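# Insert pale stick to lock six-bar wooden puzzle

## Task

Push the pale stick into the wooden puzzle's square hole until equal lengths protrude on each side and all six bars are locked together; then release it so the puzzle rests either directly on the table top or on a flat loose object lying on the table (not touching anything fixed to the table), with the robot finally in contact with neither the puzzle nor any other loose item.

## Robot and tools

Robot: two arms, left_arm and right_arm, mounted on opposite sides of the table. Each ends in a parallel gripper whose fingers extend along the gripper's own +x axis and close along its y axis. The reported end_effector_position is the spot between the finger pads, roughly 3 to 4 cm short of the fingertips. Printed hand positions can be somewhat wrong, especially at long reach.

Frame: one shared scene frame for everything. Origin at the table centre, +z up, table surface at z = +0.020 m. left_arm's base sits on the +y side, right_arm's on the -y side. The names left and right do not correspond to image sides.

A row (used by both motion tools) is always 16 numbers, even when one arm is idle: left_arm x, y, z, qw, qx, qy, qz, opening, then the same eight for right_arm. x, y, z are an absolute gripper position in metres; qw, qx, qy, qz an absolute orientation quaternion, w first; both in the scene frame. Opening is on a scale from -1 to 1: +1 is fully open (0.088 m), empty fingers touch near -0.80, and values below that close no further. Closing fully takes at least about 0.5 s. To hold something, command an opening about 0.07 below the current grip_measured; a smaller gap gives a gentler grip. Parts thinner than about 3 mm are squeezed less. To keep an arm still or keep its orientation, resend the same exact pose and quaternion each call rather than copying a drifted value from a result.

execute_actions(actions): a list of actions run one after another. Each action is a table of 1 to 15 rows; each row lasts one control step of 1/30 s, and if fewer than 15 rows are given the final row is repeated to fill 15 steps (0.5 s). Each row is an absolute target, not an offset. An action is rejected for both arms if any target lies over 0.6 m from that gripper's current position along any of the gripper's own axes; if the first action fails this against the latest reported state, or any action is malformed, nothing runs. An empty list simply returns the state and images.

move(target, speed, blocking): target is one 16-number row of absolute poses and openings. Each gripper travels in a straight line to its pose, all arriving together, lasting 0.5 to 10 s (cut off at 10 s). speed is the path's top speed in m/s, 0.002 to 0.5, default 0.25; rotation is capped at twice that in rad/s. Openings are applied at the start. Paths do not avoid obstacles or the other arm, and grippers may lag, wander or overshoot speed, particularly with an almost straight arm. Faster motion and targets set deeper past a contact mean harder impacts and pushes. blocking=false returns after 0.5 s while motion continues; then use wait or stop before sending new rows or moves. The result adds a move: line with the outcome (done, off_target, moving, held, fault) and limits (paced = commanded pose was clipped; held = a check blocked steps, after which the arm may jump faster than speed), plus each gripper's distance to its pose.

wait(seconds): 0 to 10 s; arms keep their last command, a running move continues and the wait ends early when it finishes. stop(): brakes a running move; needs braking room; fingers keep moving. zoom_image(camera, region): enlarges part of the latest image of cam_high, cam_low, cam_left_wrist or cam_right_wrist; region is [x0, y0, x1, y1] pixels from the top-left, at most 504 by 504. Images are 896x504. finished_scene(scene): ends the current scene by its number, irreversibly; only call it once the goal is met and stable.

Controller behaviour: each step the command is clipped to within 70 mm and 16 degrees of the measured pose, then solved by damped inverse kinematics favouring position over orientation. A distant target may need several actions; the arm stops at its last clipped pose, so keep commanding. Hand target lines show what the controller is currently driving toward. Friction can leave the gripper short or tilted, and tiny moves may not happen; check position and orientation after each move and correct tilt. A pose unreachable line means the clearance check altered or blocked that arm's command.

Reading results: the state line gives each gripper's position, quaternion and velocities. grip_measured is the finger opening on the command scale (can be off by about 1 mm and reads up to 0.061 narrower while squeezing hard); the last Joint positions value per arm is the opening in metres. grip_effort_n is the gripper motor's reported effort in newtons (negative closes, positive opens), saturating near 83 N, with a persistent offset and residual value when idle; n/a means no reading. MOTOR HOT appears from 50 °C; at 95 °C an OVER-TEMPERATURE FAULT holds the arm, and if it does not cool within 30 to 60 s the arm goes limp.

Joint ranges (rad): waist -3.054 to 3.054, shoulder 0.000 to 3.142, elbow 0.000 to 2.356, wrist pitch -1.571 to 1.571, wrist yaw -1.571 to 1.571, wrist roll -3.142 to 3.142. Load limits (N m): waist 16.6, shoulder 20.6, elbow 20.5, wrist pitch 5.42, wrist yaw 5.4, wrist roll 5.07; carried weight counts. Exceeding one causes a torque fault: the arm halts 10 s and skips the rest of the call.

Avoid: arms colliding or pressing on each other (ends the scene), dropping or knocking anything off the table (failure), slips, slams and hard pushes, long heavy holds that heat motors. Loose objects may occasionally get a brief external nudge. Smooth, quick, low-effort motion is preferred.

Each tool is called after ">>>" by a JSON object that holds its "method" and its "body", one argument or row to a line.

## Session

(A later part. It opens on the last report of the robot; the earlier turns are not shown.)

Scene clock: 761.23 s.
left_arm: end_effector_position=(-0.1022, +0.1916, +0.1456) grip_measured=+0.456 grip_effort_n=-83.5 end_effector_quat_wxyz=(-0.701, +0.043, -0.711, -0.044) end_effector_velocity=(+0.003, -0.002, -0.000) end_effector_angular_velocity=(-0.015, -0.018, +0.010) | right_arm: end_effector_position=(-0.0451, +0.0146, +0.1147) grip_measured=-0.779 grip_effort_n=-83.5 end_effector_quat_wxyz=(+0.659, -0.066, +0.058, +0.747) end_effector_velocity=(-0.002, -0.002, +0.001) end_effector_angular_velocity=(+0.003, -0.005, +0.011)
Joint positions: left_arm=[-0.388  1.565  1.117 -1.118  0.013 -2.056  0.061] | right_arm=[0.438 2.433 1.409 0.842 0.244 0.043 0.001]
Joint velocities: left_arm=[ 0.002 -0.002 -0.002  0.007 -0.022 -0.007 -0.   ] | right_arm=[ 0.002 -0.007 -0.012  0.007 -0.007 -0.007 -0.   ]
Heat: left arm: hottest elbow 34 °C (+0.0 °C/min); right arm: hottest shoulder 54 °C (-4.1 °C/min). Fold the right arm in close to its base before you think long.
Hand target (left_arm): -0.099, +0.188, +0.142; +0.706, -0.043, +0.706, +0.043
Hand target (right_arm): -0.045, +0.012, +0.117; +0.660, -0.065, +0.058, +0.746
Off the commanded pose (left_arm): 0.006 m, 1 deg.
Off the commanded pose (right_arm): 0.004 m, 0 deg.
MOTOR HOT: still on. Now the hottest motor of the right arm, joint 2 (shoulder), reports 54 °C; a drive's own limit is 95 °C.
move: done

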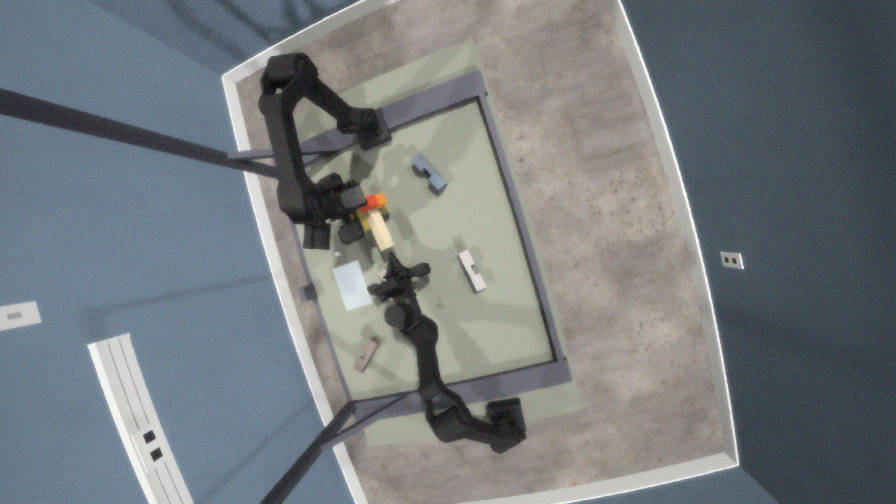

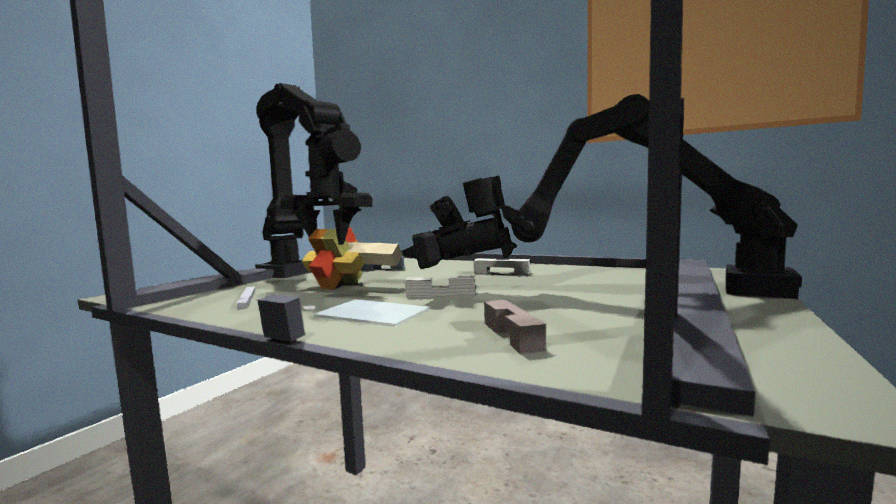

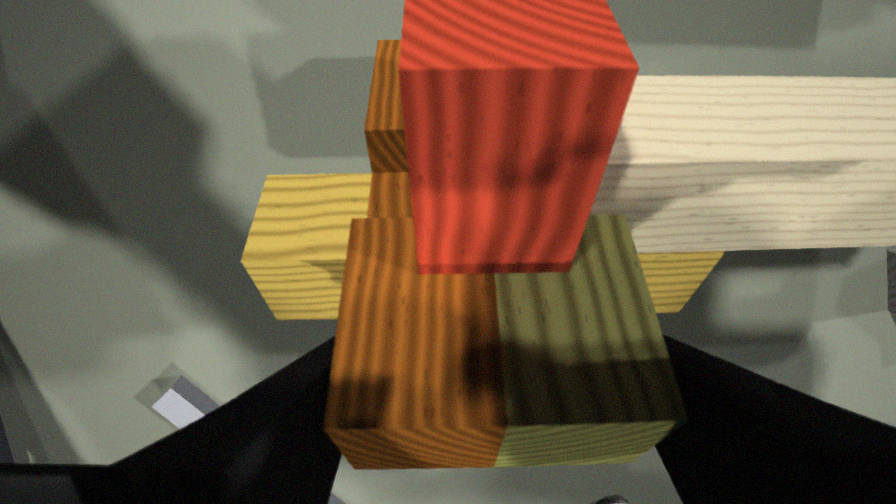

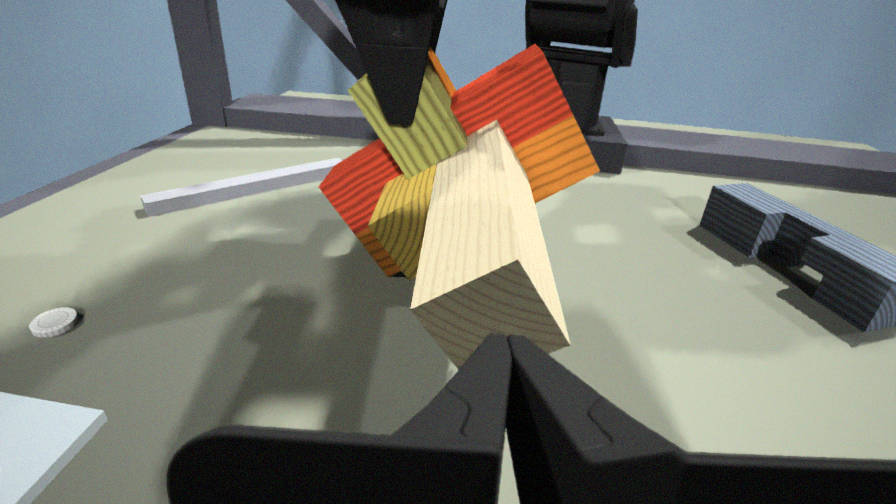

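>>> {"method": "move", "body": {
  "target": [-0.0995, 0.1882, 0.142, 0.7058, -0.0432, 0.7058, 0.0432, 0.38, 0.010, -0.010, 0.170, 0.4669, 0.1500, 0.4803, 0.7272, -0.85],
  "speed": 0.4
}}

>>> {"method": "move", "body": {
  "target": [-0.0922, 0.1286, 0.143, 0.7058, -0.0432, 0.7058, 0.0432, 0.38, -0.005, 0.060, 0.145, 0.4669, 0.1500, 0.4803, 0.7272, -0.85],
  "speed": 0.04
}}

Scene clock: 807.57 s.
left_arm: end_effector_position=(-0.1022, +0.1916, +0.1456) grip_measured=+0.456 grip_effort_n=-83.5 end_effector_quat_wxyz=(-0.701, +0.043, -0.711, -0.044) end_effector_velocity=(+0.003, +0.006, -0.001) end_effector_angular_velocity=(+0.022, -0.016, -0.010) | right_arm: end_effector_position=(+0.0107, -0.0067, +0.1697) grip_measured=-0.779 grip_effort_n=-83.5 end_effector_quat_wxyz=(+0.470, +0.151, +0.479, +0.726) end_effector_velocity=(-0.001, -0.003, -0.004) end_effector_angular_velocity=(-0.019, -0.003, +0.021)
Joint positions: left_arm=[-0.388  1.565  1.117 -1.118  0.013 -2.056  0.061] | right_arm=[ 0.191  2.187  1.295  0.636 -0.418  0.93   0.001]
Joint velocities: left_arm=[-0.002 -0.002 -0.007 -0.022 -0.007  0.007 -0.   ] | right_arm=[-0.002 -0.002 -0.002 -0.022 -0.022 -0.007  0.   ]
Heat: left arm: hottest elbow 34 °C (+0.0 °C/min); right arm: hottest shoulder 57 °C (+2.0 °C/min). Fold the right arm in close to its base before you think long.
Hand target (left_arm): -0.099, +0.188, +0.142; +0.706, -0.043, +0.706, +0.043
Hand target (right_arm): +0.010, -0.010, +0.170; +0.467, +0.150, +0.482, +0.726
Off the commanded pose (left_arm): 0.006 m, 1 deg.
Off the commanded pose (right_arm): 0.003 m, 0 deg.
MOTOR HOT: still on. Now the hottest motor of the right arm, joint 2 (shoulder), reports 57 °C; a drive's own limit is 95 °C.
move: done

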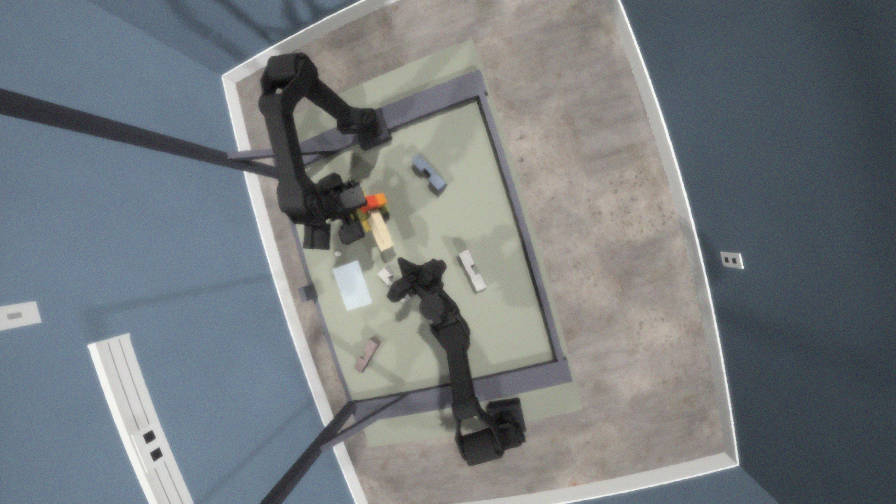

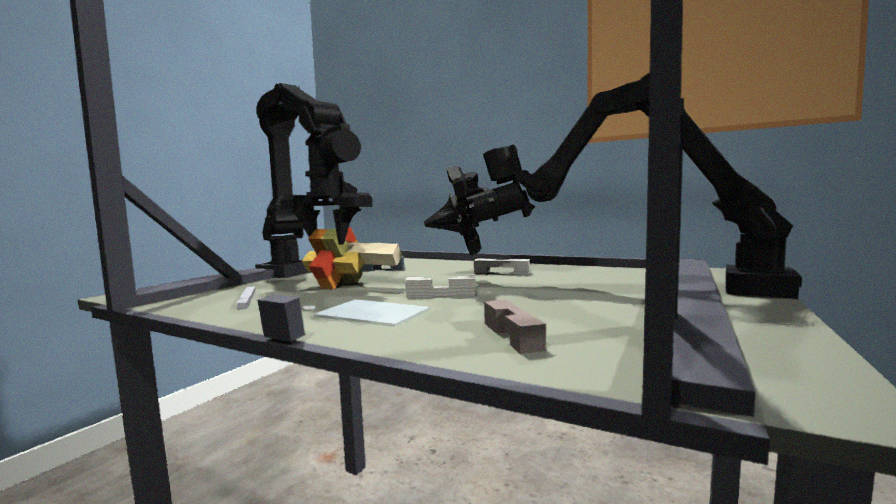

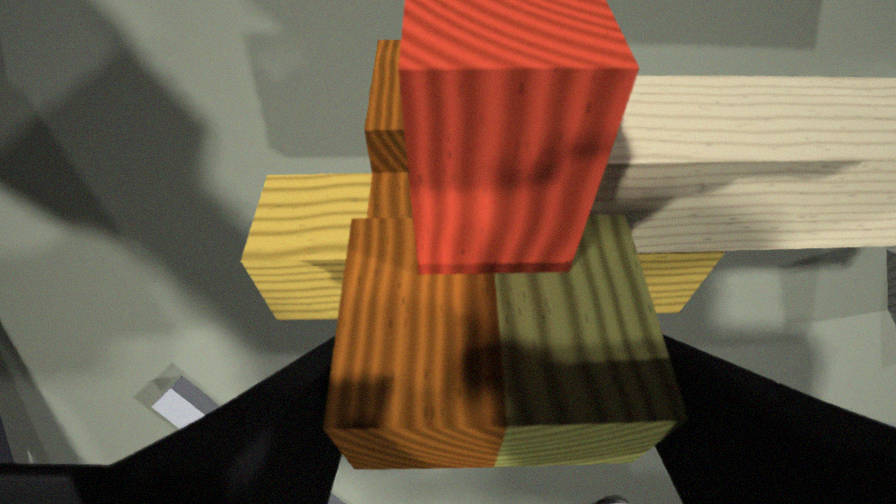

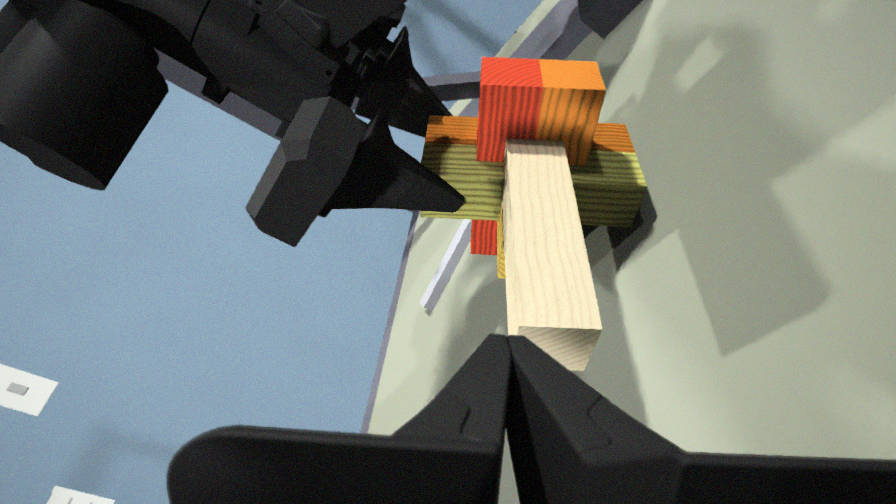

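Scene clock: 809.73 s.
left_arm: end_effector_position=(-0.0944, +0.1329, +0.1469) grip_measured=+0.456 grip_effort_n=-83.5 end_effector_quat_wxyz=(-0.701, +0.045, -0.710, -0.043) end_effector_velocity=(+0.005, +0.003, +0.001) end_effector_angular_velocity=(+0.011, -0.026, +0.010) | right_arm: end_effector_position=(-0.0041, +0.0578, +0.1527) grip_measured=-0.779 grip_effort_n=-83.5 end_effector_quat_wxyz=(+0.465, +0.152, +0.476, +0.731) end_effector_velocity=(+0.000, +0.001, +0.003) end_effector_angular_velocity=(+0.023, -0.015, +0.010)
Joint positions: left_arm=[-0.3    1.761  1.337 -1.14   0.011 -1.97   0.061] | right_arm=[ 0.201  2.439  1.668  0.528 -0.418  0.932  0.001]
Joint velocities: left_arm=[ 0.002 -0.002  0.002 -0.022 -0.022 -0.007 -0.   ] | right_arm=[-0.002  0.002  0.007  0.007 -0.007 -0.022  0.   ]
Heat: left arm: hottest elbow 34 °C (+0.0 °C/min); right arm: hottest shoulder 57 °C (+2.0 °C/min). Fold the right arm in close to its base before you think long.
Hand target (left_arm): -0.092, +0.129, +0.143; +0.705, -0.043, +0.706, +0.043
Hand target (right_arm): -0.005, +0.060, +0.145; +0.467, +0.150, +0.480, +0.727
Off the commanded pose (left_arm): 0.006 m, 1 deg.
Off the commanded pose (right_arm): 0.008 m, 1 deg.
MOTOR HOT: still on. Now the hottest motor of the right arm, joint 2 (shoulder), reports 57 °C; a drive's own limit is 95 °C.
move: done

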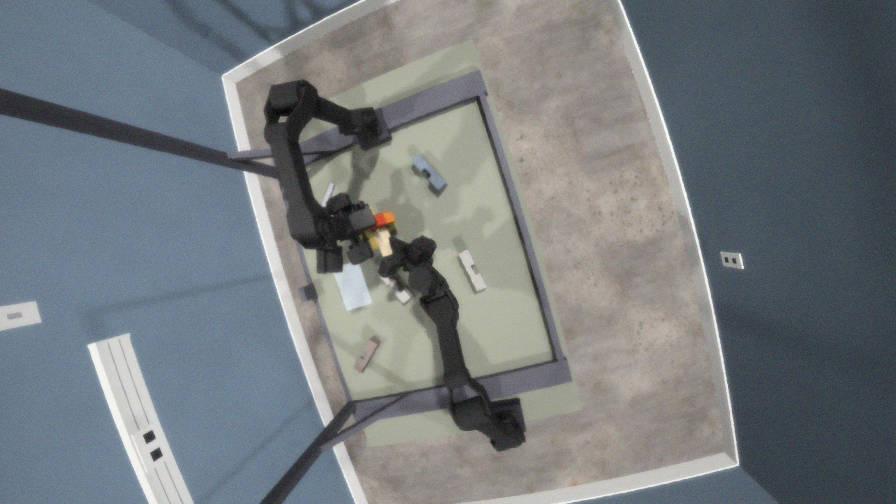

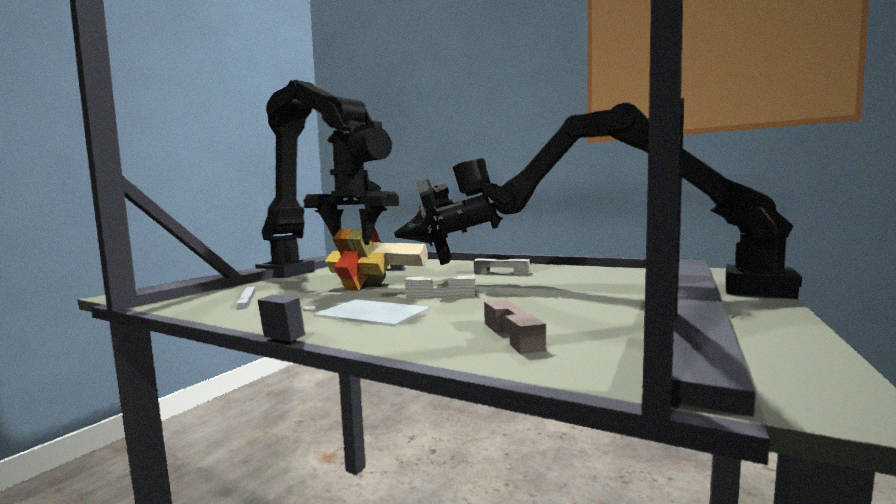

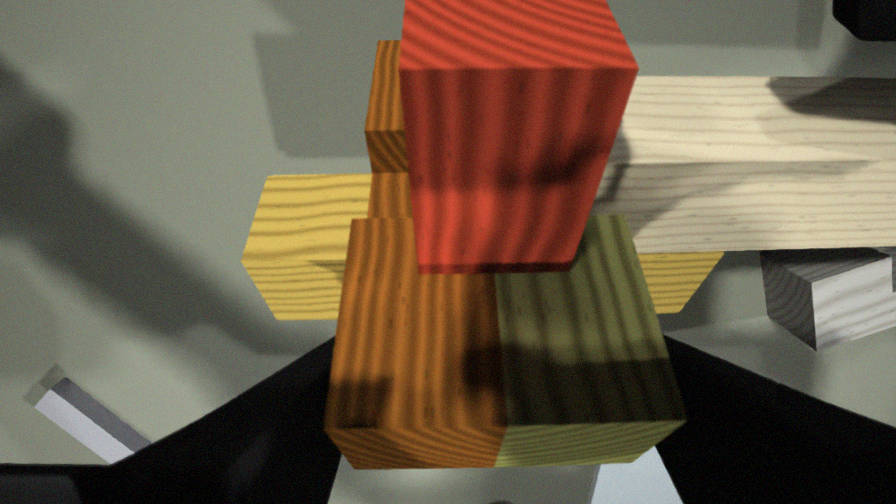

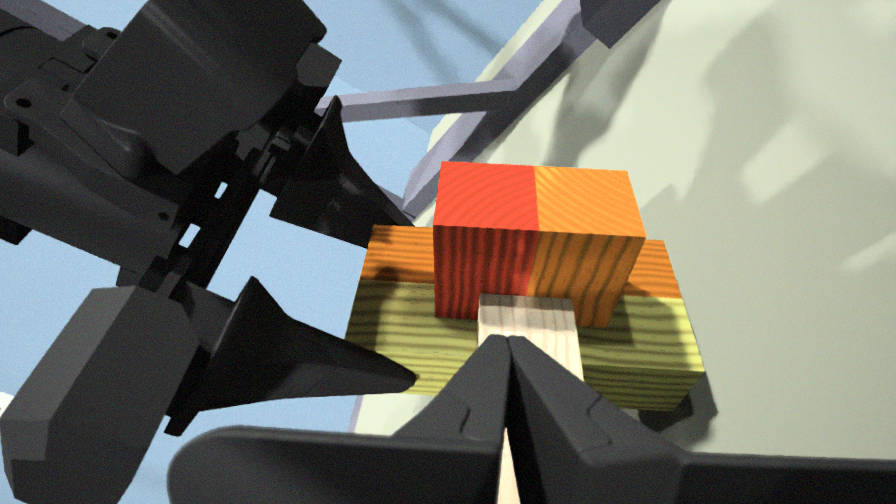

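>>> {"method": "zoom_image", "body": {
  "camera": "cam_right_wrist",
  "region": [460, 270, 600, 345]
}}

Region (460, 270, 600, 345) of cam_right_wrist's 896x504 image, scaled by 3.600, with more detail than that image has; it fills the top 270 rows of this view, and the rest is white.

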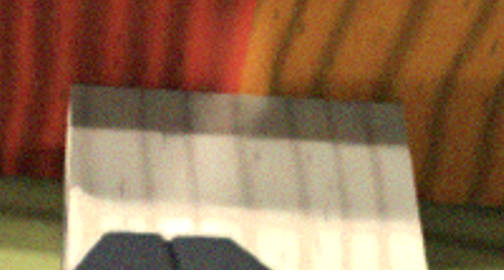

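>>> {"method": "move", "body": {
  "target": [-0.0922, 0.1286, 0.143, 0.7058, -0.0432, 0.7058, 0.0432, 0.38, -0.0165, 0.0760, 0.1295, 0.4669, 0.1500, 0.4803, 0.7272, -0.85],
  "speed": 0.04
}}

Scene clock: 816.27 s.
left_arm: end_effector_position=(-0.0944, +0.1328, +0.1471) grip_measured=+0.456 grip_effort_n=-83.5 end_effector_quat_wxyz=(-0.701, +0.045, -0.710, -0.042) end_effector_velocity=(+0.004, +0.005, +0.000) end_effector_angular_velocity=(+0.015, -0.027, -0.010) | right_arm: end_effector_position=(-0.0160, +0.0739, +0.1375) grip_measured=-0.779 grip_effort_n=-83.5 end_effector_quat_wxyz=(+0.464, +0.152, +0.477, +0.731) end_effector_velocity=(+0.000, +0.001, +0.003) end_effector_angular_velocity=(+0.014, -0.016, +0.010)
Joint positions: left_arm=[-0.3    1.761  1.338 -1.141  0.011 -1.97   0.061] | right_arm=[ 0.219  2.533  1.783  0.509 -0.403  0.937  0.001]
Joint velocities: left_arm=[-0.002 -0.002 -0.002 -0.022 -0.022  0.007 -0.   ] | right_arm=[-0.002 -0.002  0.007 -0.007 -0.007 -0.022 -0.   ]
Heat: left arm: hottest elbow 35 °C (+1.0 °C/min); right arm: hottest shoulder 56 °C (+1.0 °C/min). Fold the right arm in close to its base before you think long.
Hand target (left_arm): -0.092, +0.129, +0.143; +0.706, -0.043, +0.706, +0.043
Hand target (right_arm): -0.017, +0.076, +0.129; +0.467, +0.150, +0.480, +0.727
Off the commanded pose (left_arm): 0.006 m, 1 deg.
Off the commanded pose (right_arm): 0.008 m, 1 deg.
MOTOR HOT: still on. Now the hottest motor of the right arm, joint 2 (shoulder), reports 56 °C; a drive's own limit is 95 °C.
move: done

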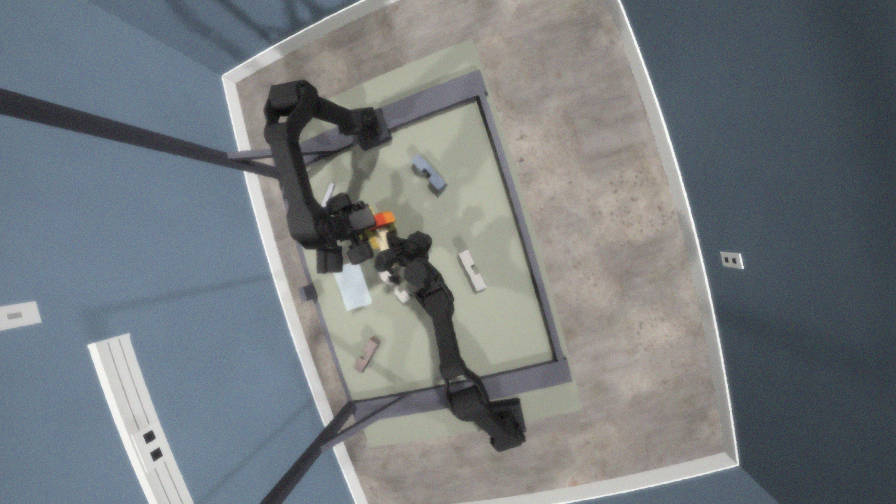

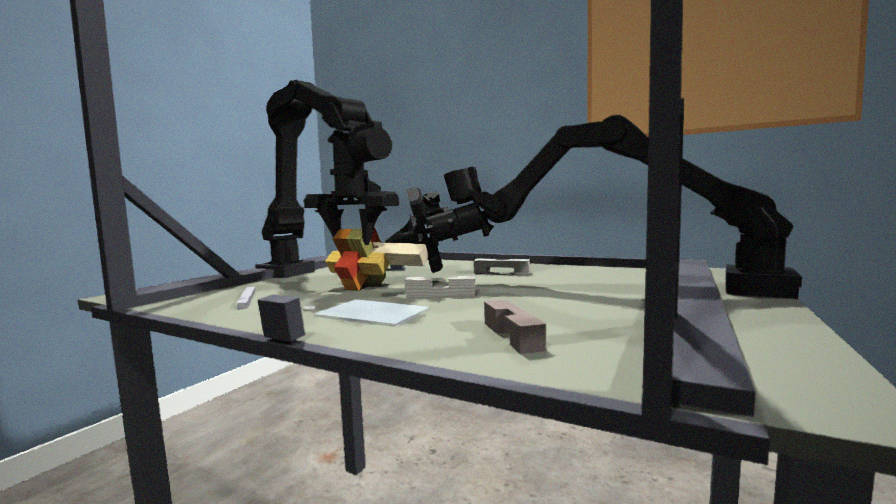

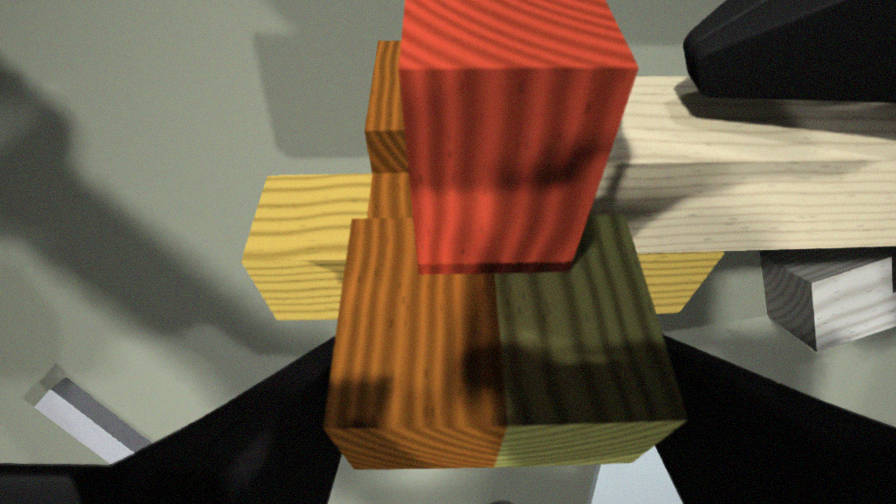

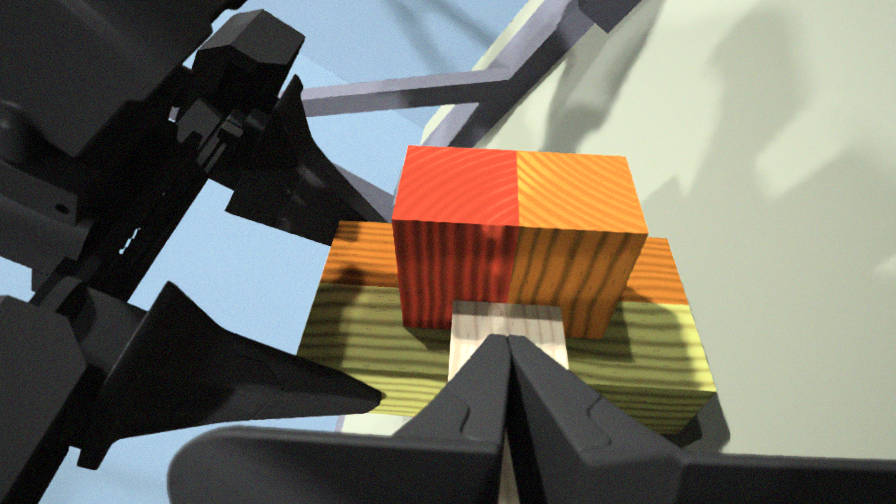

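>>> {"method": "move", "body": {
  "target": [-0.0922, 0.1286, 0.143, 0.7058, -0.0432, 0.7058, 0.0432, 0.38, -0.0140, 0.0680, 0.1405, 0.4406, 0.1128, 0.5055, 0.7332, -0.85],
  "speed": 0.05
}}

Scene clock: 827.77 s.
left_arm: end_effector_position=(-0.0944, +0.1328, +0.1470) grip_measured=+0.456 grip_effort_n=-83.5 end_effector_quat_wxyz=(-0.701, +0.044, -0.710, -0.043) end_effector_velocity=(-0.001, +0.003, +0.000) end_effector_angular_velocity=(+0.009, +0.005, +0.005) | right_arm: end_effector_position=(-0.0140, +0.0661, +0.1288) grip_measured=-0.779 grip_effort_n=-83.5 end_effector_quat_wxyz=(+0.445, +0.109, +0.512, +0.727) end_effector_velocity=(-0.001, -0.001, +0.002) end_effector_angular_velocity=(+0.001, +0.001, +0.020)
Joint positions: left_arm=[-0.3    1.761  1.338 -1.141  0.011 -1.97   0.061] | right_arm=[ 0.199  2.523  1.806  0.372 -0.495  0.909  0.001]
Joint velocities: left_arm=[-0.002 -0.002 -0.002 -0.007  0.007 -0.007  0.   ] | right_arm=[-0.002 -0.002  0.002 -0.007 -0.022 -0.007 -0.   ]
Heat: left arm: hottest elbow 35 °C (+1.0 °C/min); right arm: hottest shoulder 56 °C (+1.0 °C/min). Fold the right arm in close to its base before you think long.
Hand target (left_arm): -0.092, +0.129, +0.143; +0.706, -0.043, +0.706, +0.043
Hand target (right_arm): -0.014, +0.068, +0.141; +0.441, +0.113, +0.506, +0.733
Off the commanded pose (left_arm): 0.006 m, 1 deg.
Off the commanded pose (right_arm): 0.012 m, 1 deg.
MOTOR HOT: still on. Now the hottest motor of the right arm, joint 2 (shoulder), reports 56 °C; a drive's own limit is 95 °C.
move: off_target (right_arm)

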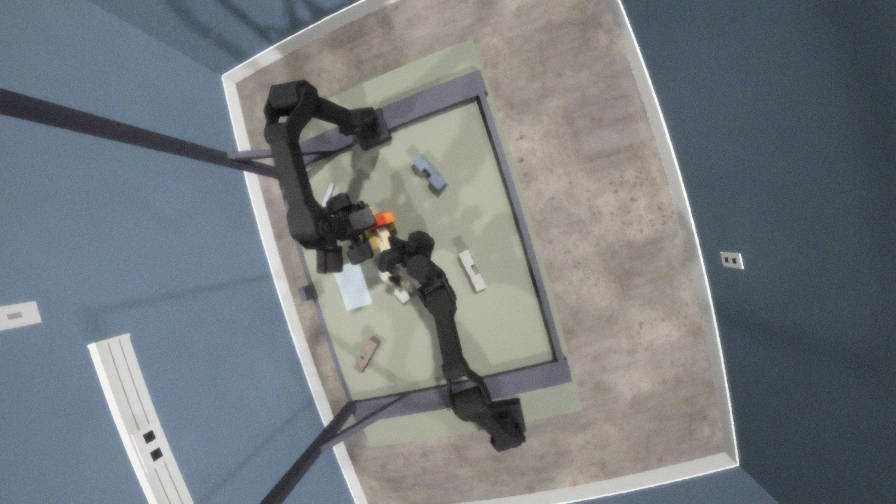

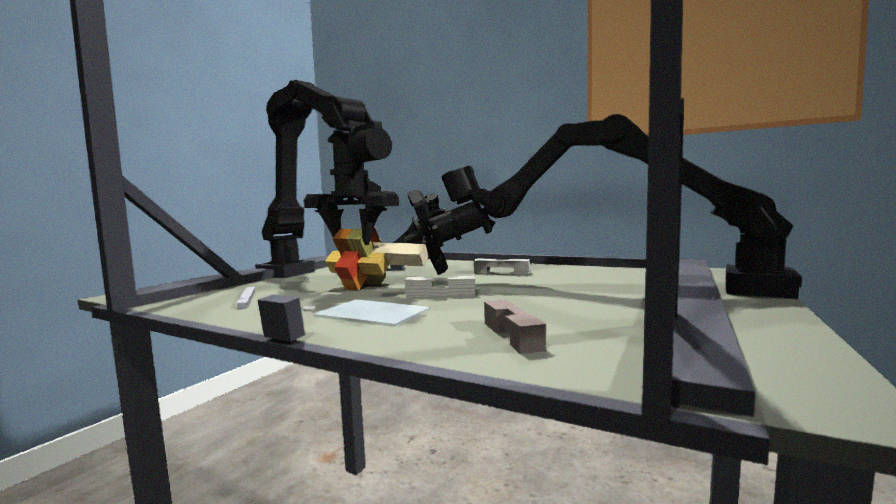

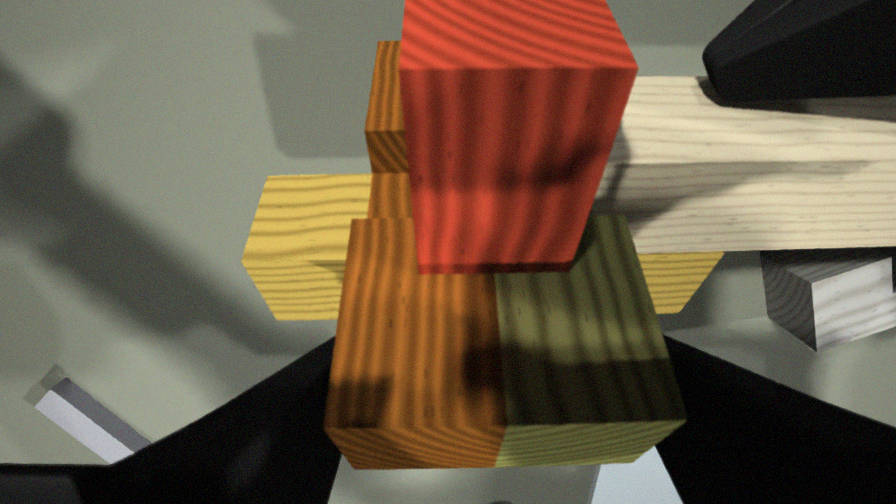

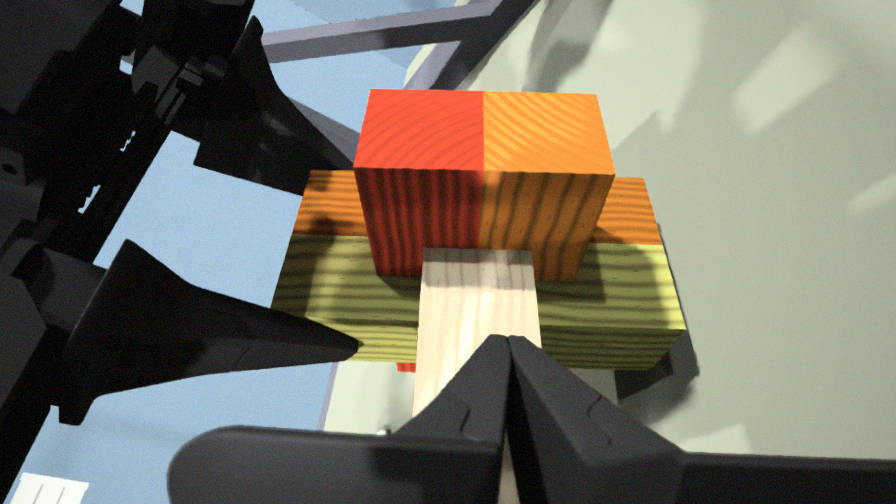

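>>> {"method": "move", "body": {
  "target": [-0.0922, 0.1286, 0.143, 0.7058, -0.0432, 0.7058, 0.0432, 0.38, -0.0200, 0.0670, 0.1185, 0.4406, 0.1128, 0.5055, 0.7332, -0.85],
  "speed": 0.015
}}

>>> {"method": "zoom_image", "body": {
  "camera": "cam_right_wrist",
  "region": [400, 220, 560, 300]
}}

Scene clock: 835.37 s.
left_arm: end_effector_position=(-0.0944, +0.1329, +0.1470) grip_measured=+0.456 grip_effort_n=-83.5 end_effector_quat_wxyz=(-0.701, +0.044, -0.710, -0.043) end_effector_velocity=(+0.001, +0.002, -0.001) end_effector_angular_velocity=(+0.010, -0.010, +0.020) | right_arm: end_effector_position=(-0.0193, +0.0679, +0.1318) grip_measured=-0.779 grip_effort_n=-83.5 end_effector_quat_wxyz=(+0.438, +0.118, +0.498, +0.739) end_effector_velocity=(+0.001, -0.000, +0.002) end_effector_angular_velocity=(+0.011, -0.002, +0.006)
Joint positions: left_arm=[-0.3    1.761  1.338 -1.142  0.011 -1.97   0.061] | right_arm=[ 0.206  2.535  1.806  0.426 -0.496  0.908  0.001]
Joint velocities: left_arm=[-0.002  0.002 -0.002 -0.007 -0.007 -0.022 -0.   ] | right_arm=[-0.002 -0.002 -0.002  0.007 -0.007 -0.007 -0.   ]
Heat: left arm: hottest elbow 35 °C (+1.0 °C/min); right arm: hottest shoulder 57 °C (+1.0 °C/min). Fold the right arm in close to its base before you think long.
Hand target (left_arm): -0.092, +0.129, +0.143; +0.706, -0.043, +0.706, +0.043
Hand target (right_arm): -0.020, +0.067, +0.119; +0.441, +0.113, +0.505, +0.733
Off the commanded pose (left_arm): 0.006 m, 1 deg.
Off the commanded pose (right_arm): 0.013 m, 1 deg.
MOTOR HOT: still on. Now the hottest motor of the right arm, joint 2 (shoulder), reports 57 °C; a drive's own limit is 95 °C.
move: off_target (right_arm)

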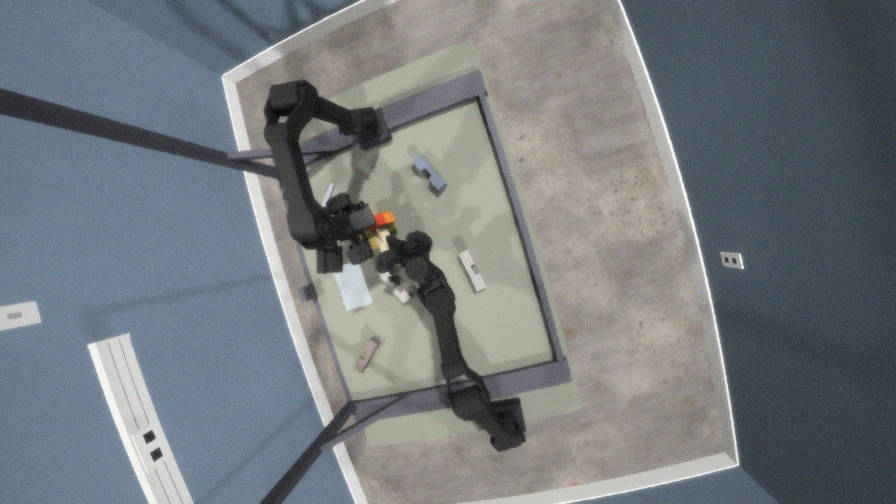

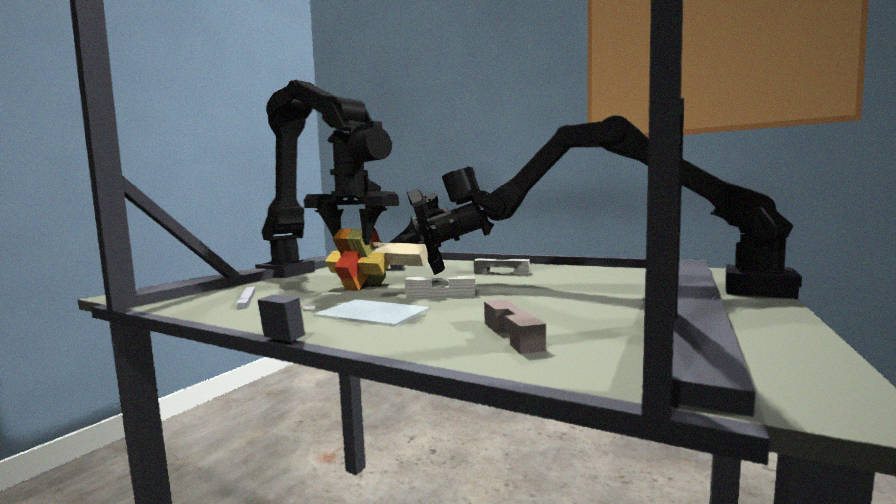

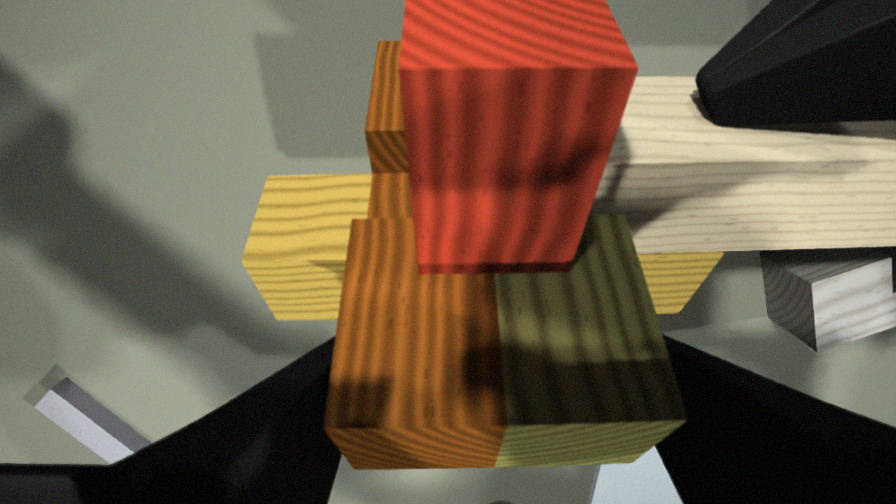

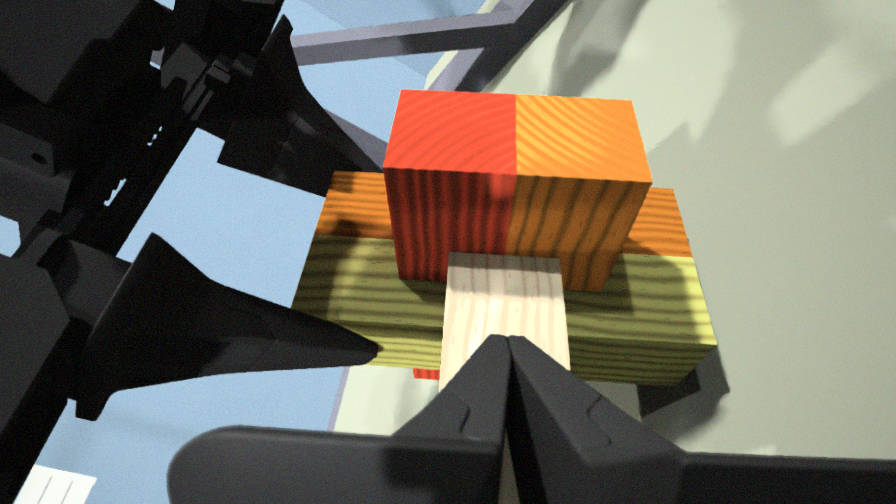

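Region (400, 220, 560, 300) of cam_right_wrist's 896x504 image, scaled by 3.150, with more detail than that image has.

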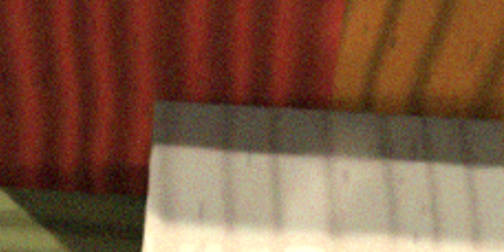

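>>> {"method": "move", "body": {
  "target": [-0.0922, 0.1286, 0.143, 0.7058, -0.0432, 0.7058, 0.0432, 0.38, -0.0225, 0.0790, 0.1180, 0.4406, 0.1128, 0.5055, 0.7332, -0.85],
  "speed": 0.01
}}

Scene clock: 841.63 s.
left_arm: end_effector_position=(-0.0944, +0.1328, +0.1470) grip_measured=+0.456 grip_effort_n=-83.5 end_effector_quat_wxyz=(-0.701, +0.044, -0.710, -0.043) end_effector_velocity=(+0.003, +0.003, -0.001) end_effector_angular_velocity=(+0.006, -0.024, +0.020) | right_arm: end_effector_position=(-0.0205, +0.0781, +0.1305) grip_measured=-0.779 grip_effort_n=-83.5 end_effector_quat_wxyz=(+0.438, +0.118, +0.499, +0.738) end_effector_velocity=(+0.002, +0.002, +0.003) end_effector_angular_velocity=(+0.007, -0.007, -0.008)
Joint positions: left_arm=[-0.3    1.762  1.339 -1.142  0.011 -1.97   0.061] | right_arm=[ 0.206  2.577  1.885  0.388 -0.496  0.908  0.001]
Joint velocities: left_arm=[-0.002 -0.002 -0.007 -0.007 -0.022 -0.022 -0.   ] | right_arm=[-0.002 -0.002  0.007 -0.007  0.007 -0.007 -0.   ]
Heat: left arm: hottest elbow 36 °C (+2.0 °C/min); right arm: hottest shoulder 56 °C (+0.0 °C/min). Fold the right arm in close to its base before you think long.
Hand target (left_arm): -0.092, +0.129, +0.143; +0.706, -0.043, +0.706, +0.043
Hand target (right_arm): -0.022, +0.078, +0.118; +0.441, +0.113, +0.506, +0.733
Off the commanded pose (left_arm): 0.006 m, 1 deg.
Off the commanded pose (right_arm): 0.013 m, 1 deg.
MOTOR HOT: still on. Now the hottest motor of the right arm, joint 2 (shoulder), reports 56 °C; a drive's own limit is 95 °C.
move: off_target (right_arm)

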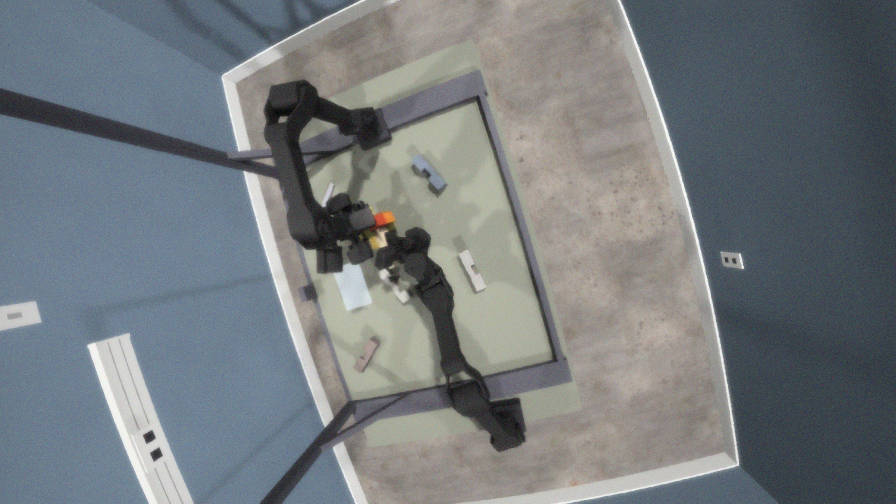

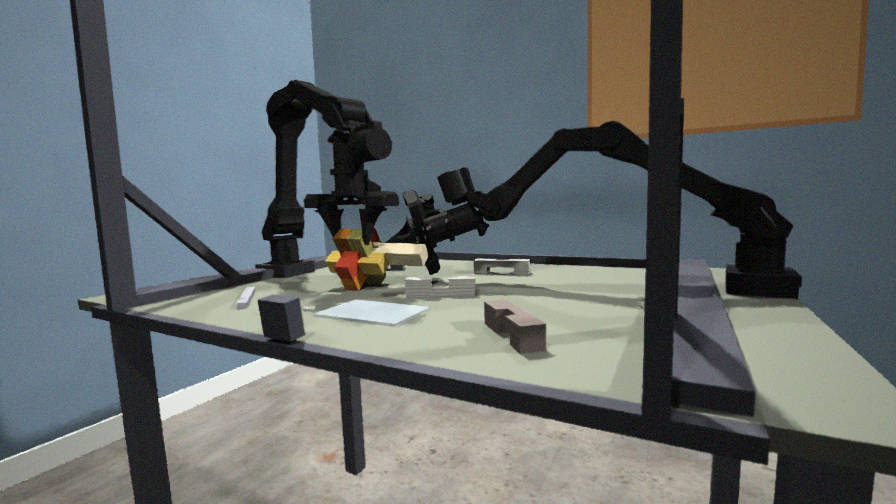

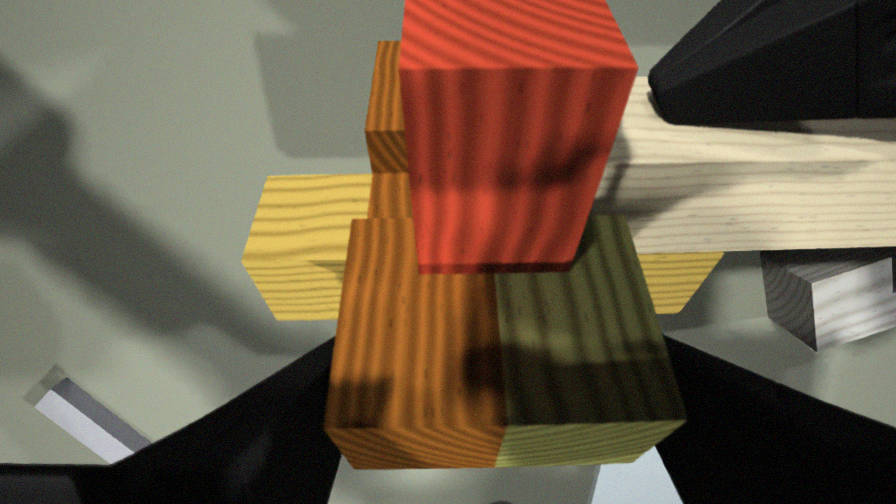

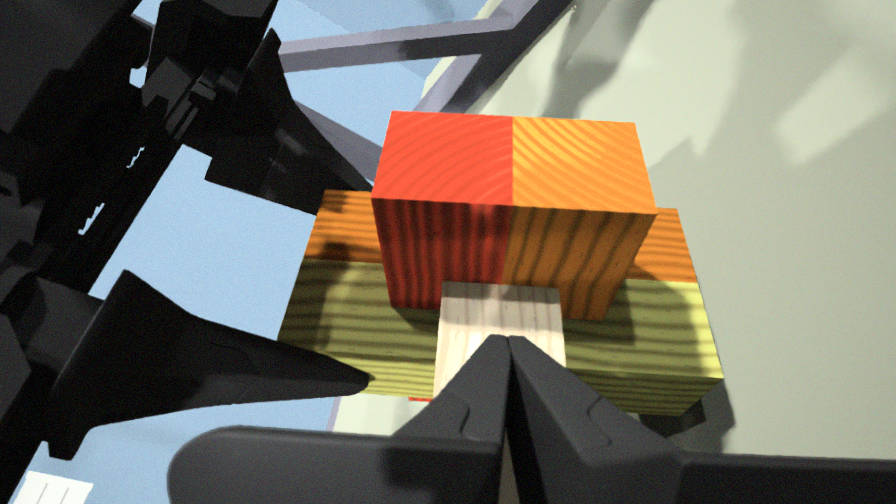

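>>> {"method": "zoom_image", "body": {
  "camera": "cam_right_wrist",
  "region": [425, 265, 505, 315]
}}

>>> {"method": "zoom_image", "body": {
  "camera": "cam_right_wrist",
  "region": [500, 270, 580, 320]
}}

>>> {"method": "zoom_image", "body": {
  "camera": "cam_low",
  "region": [320, 225, 440, 295]
}}

Region (425, 265, 505, 315) of cam_right_wrist's 896x504 image, scaled by 6.300, with more detail than that image has; it fills the top 315 rows of this view, and the rest is white.

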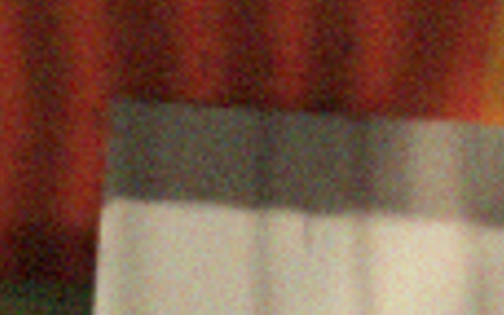

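Region (500, 270, 580, 320) of cam_right_wrist's 896x504 image, scaled by 6.300, with more detail than that image has; it fills the top 315 rows of this view, and the rest is white.

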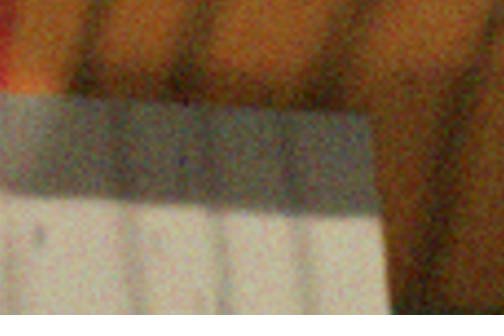

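Region (320, 225, 440, 295) of cam_low's 896x504 image, scaled by 4.200, with more detail than that image has; it fills the top 294 rows of this view, and the rest is white.

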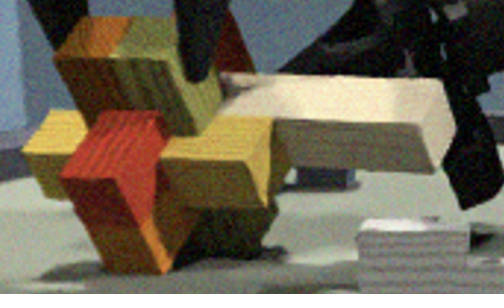

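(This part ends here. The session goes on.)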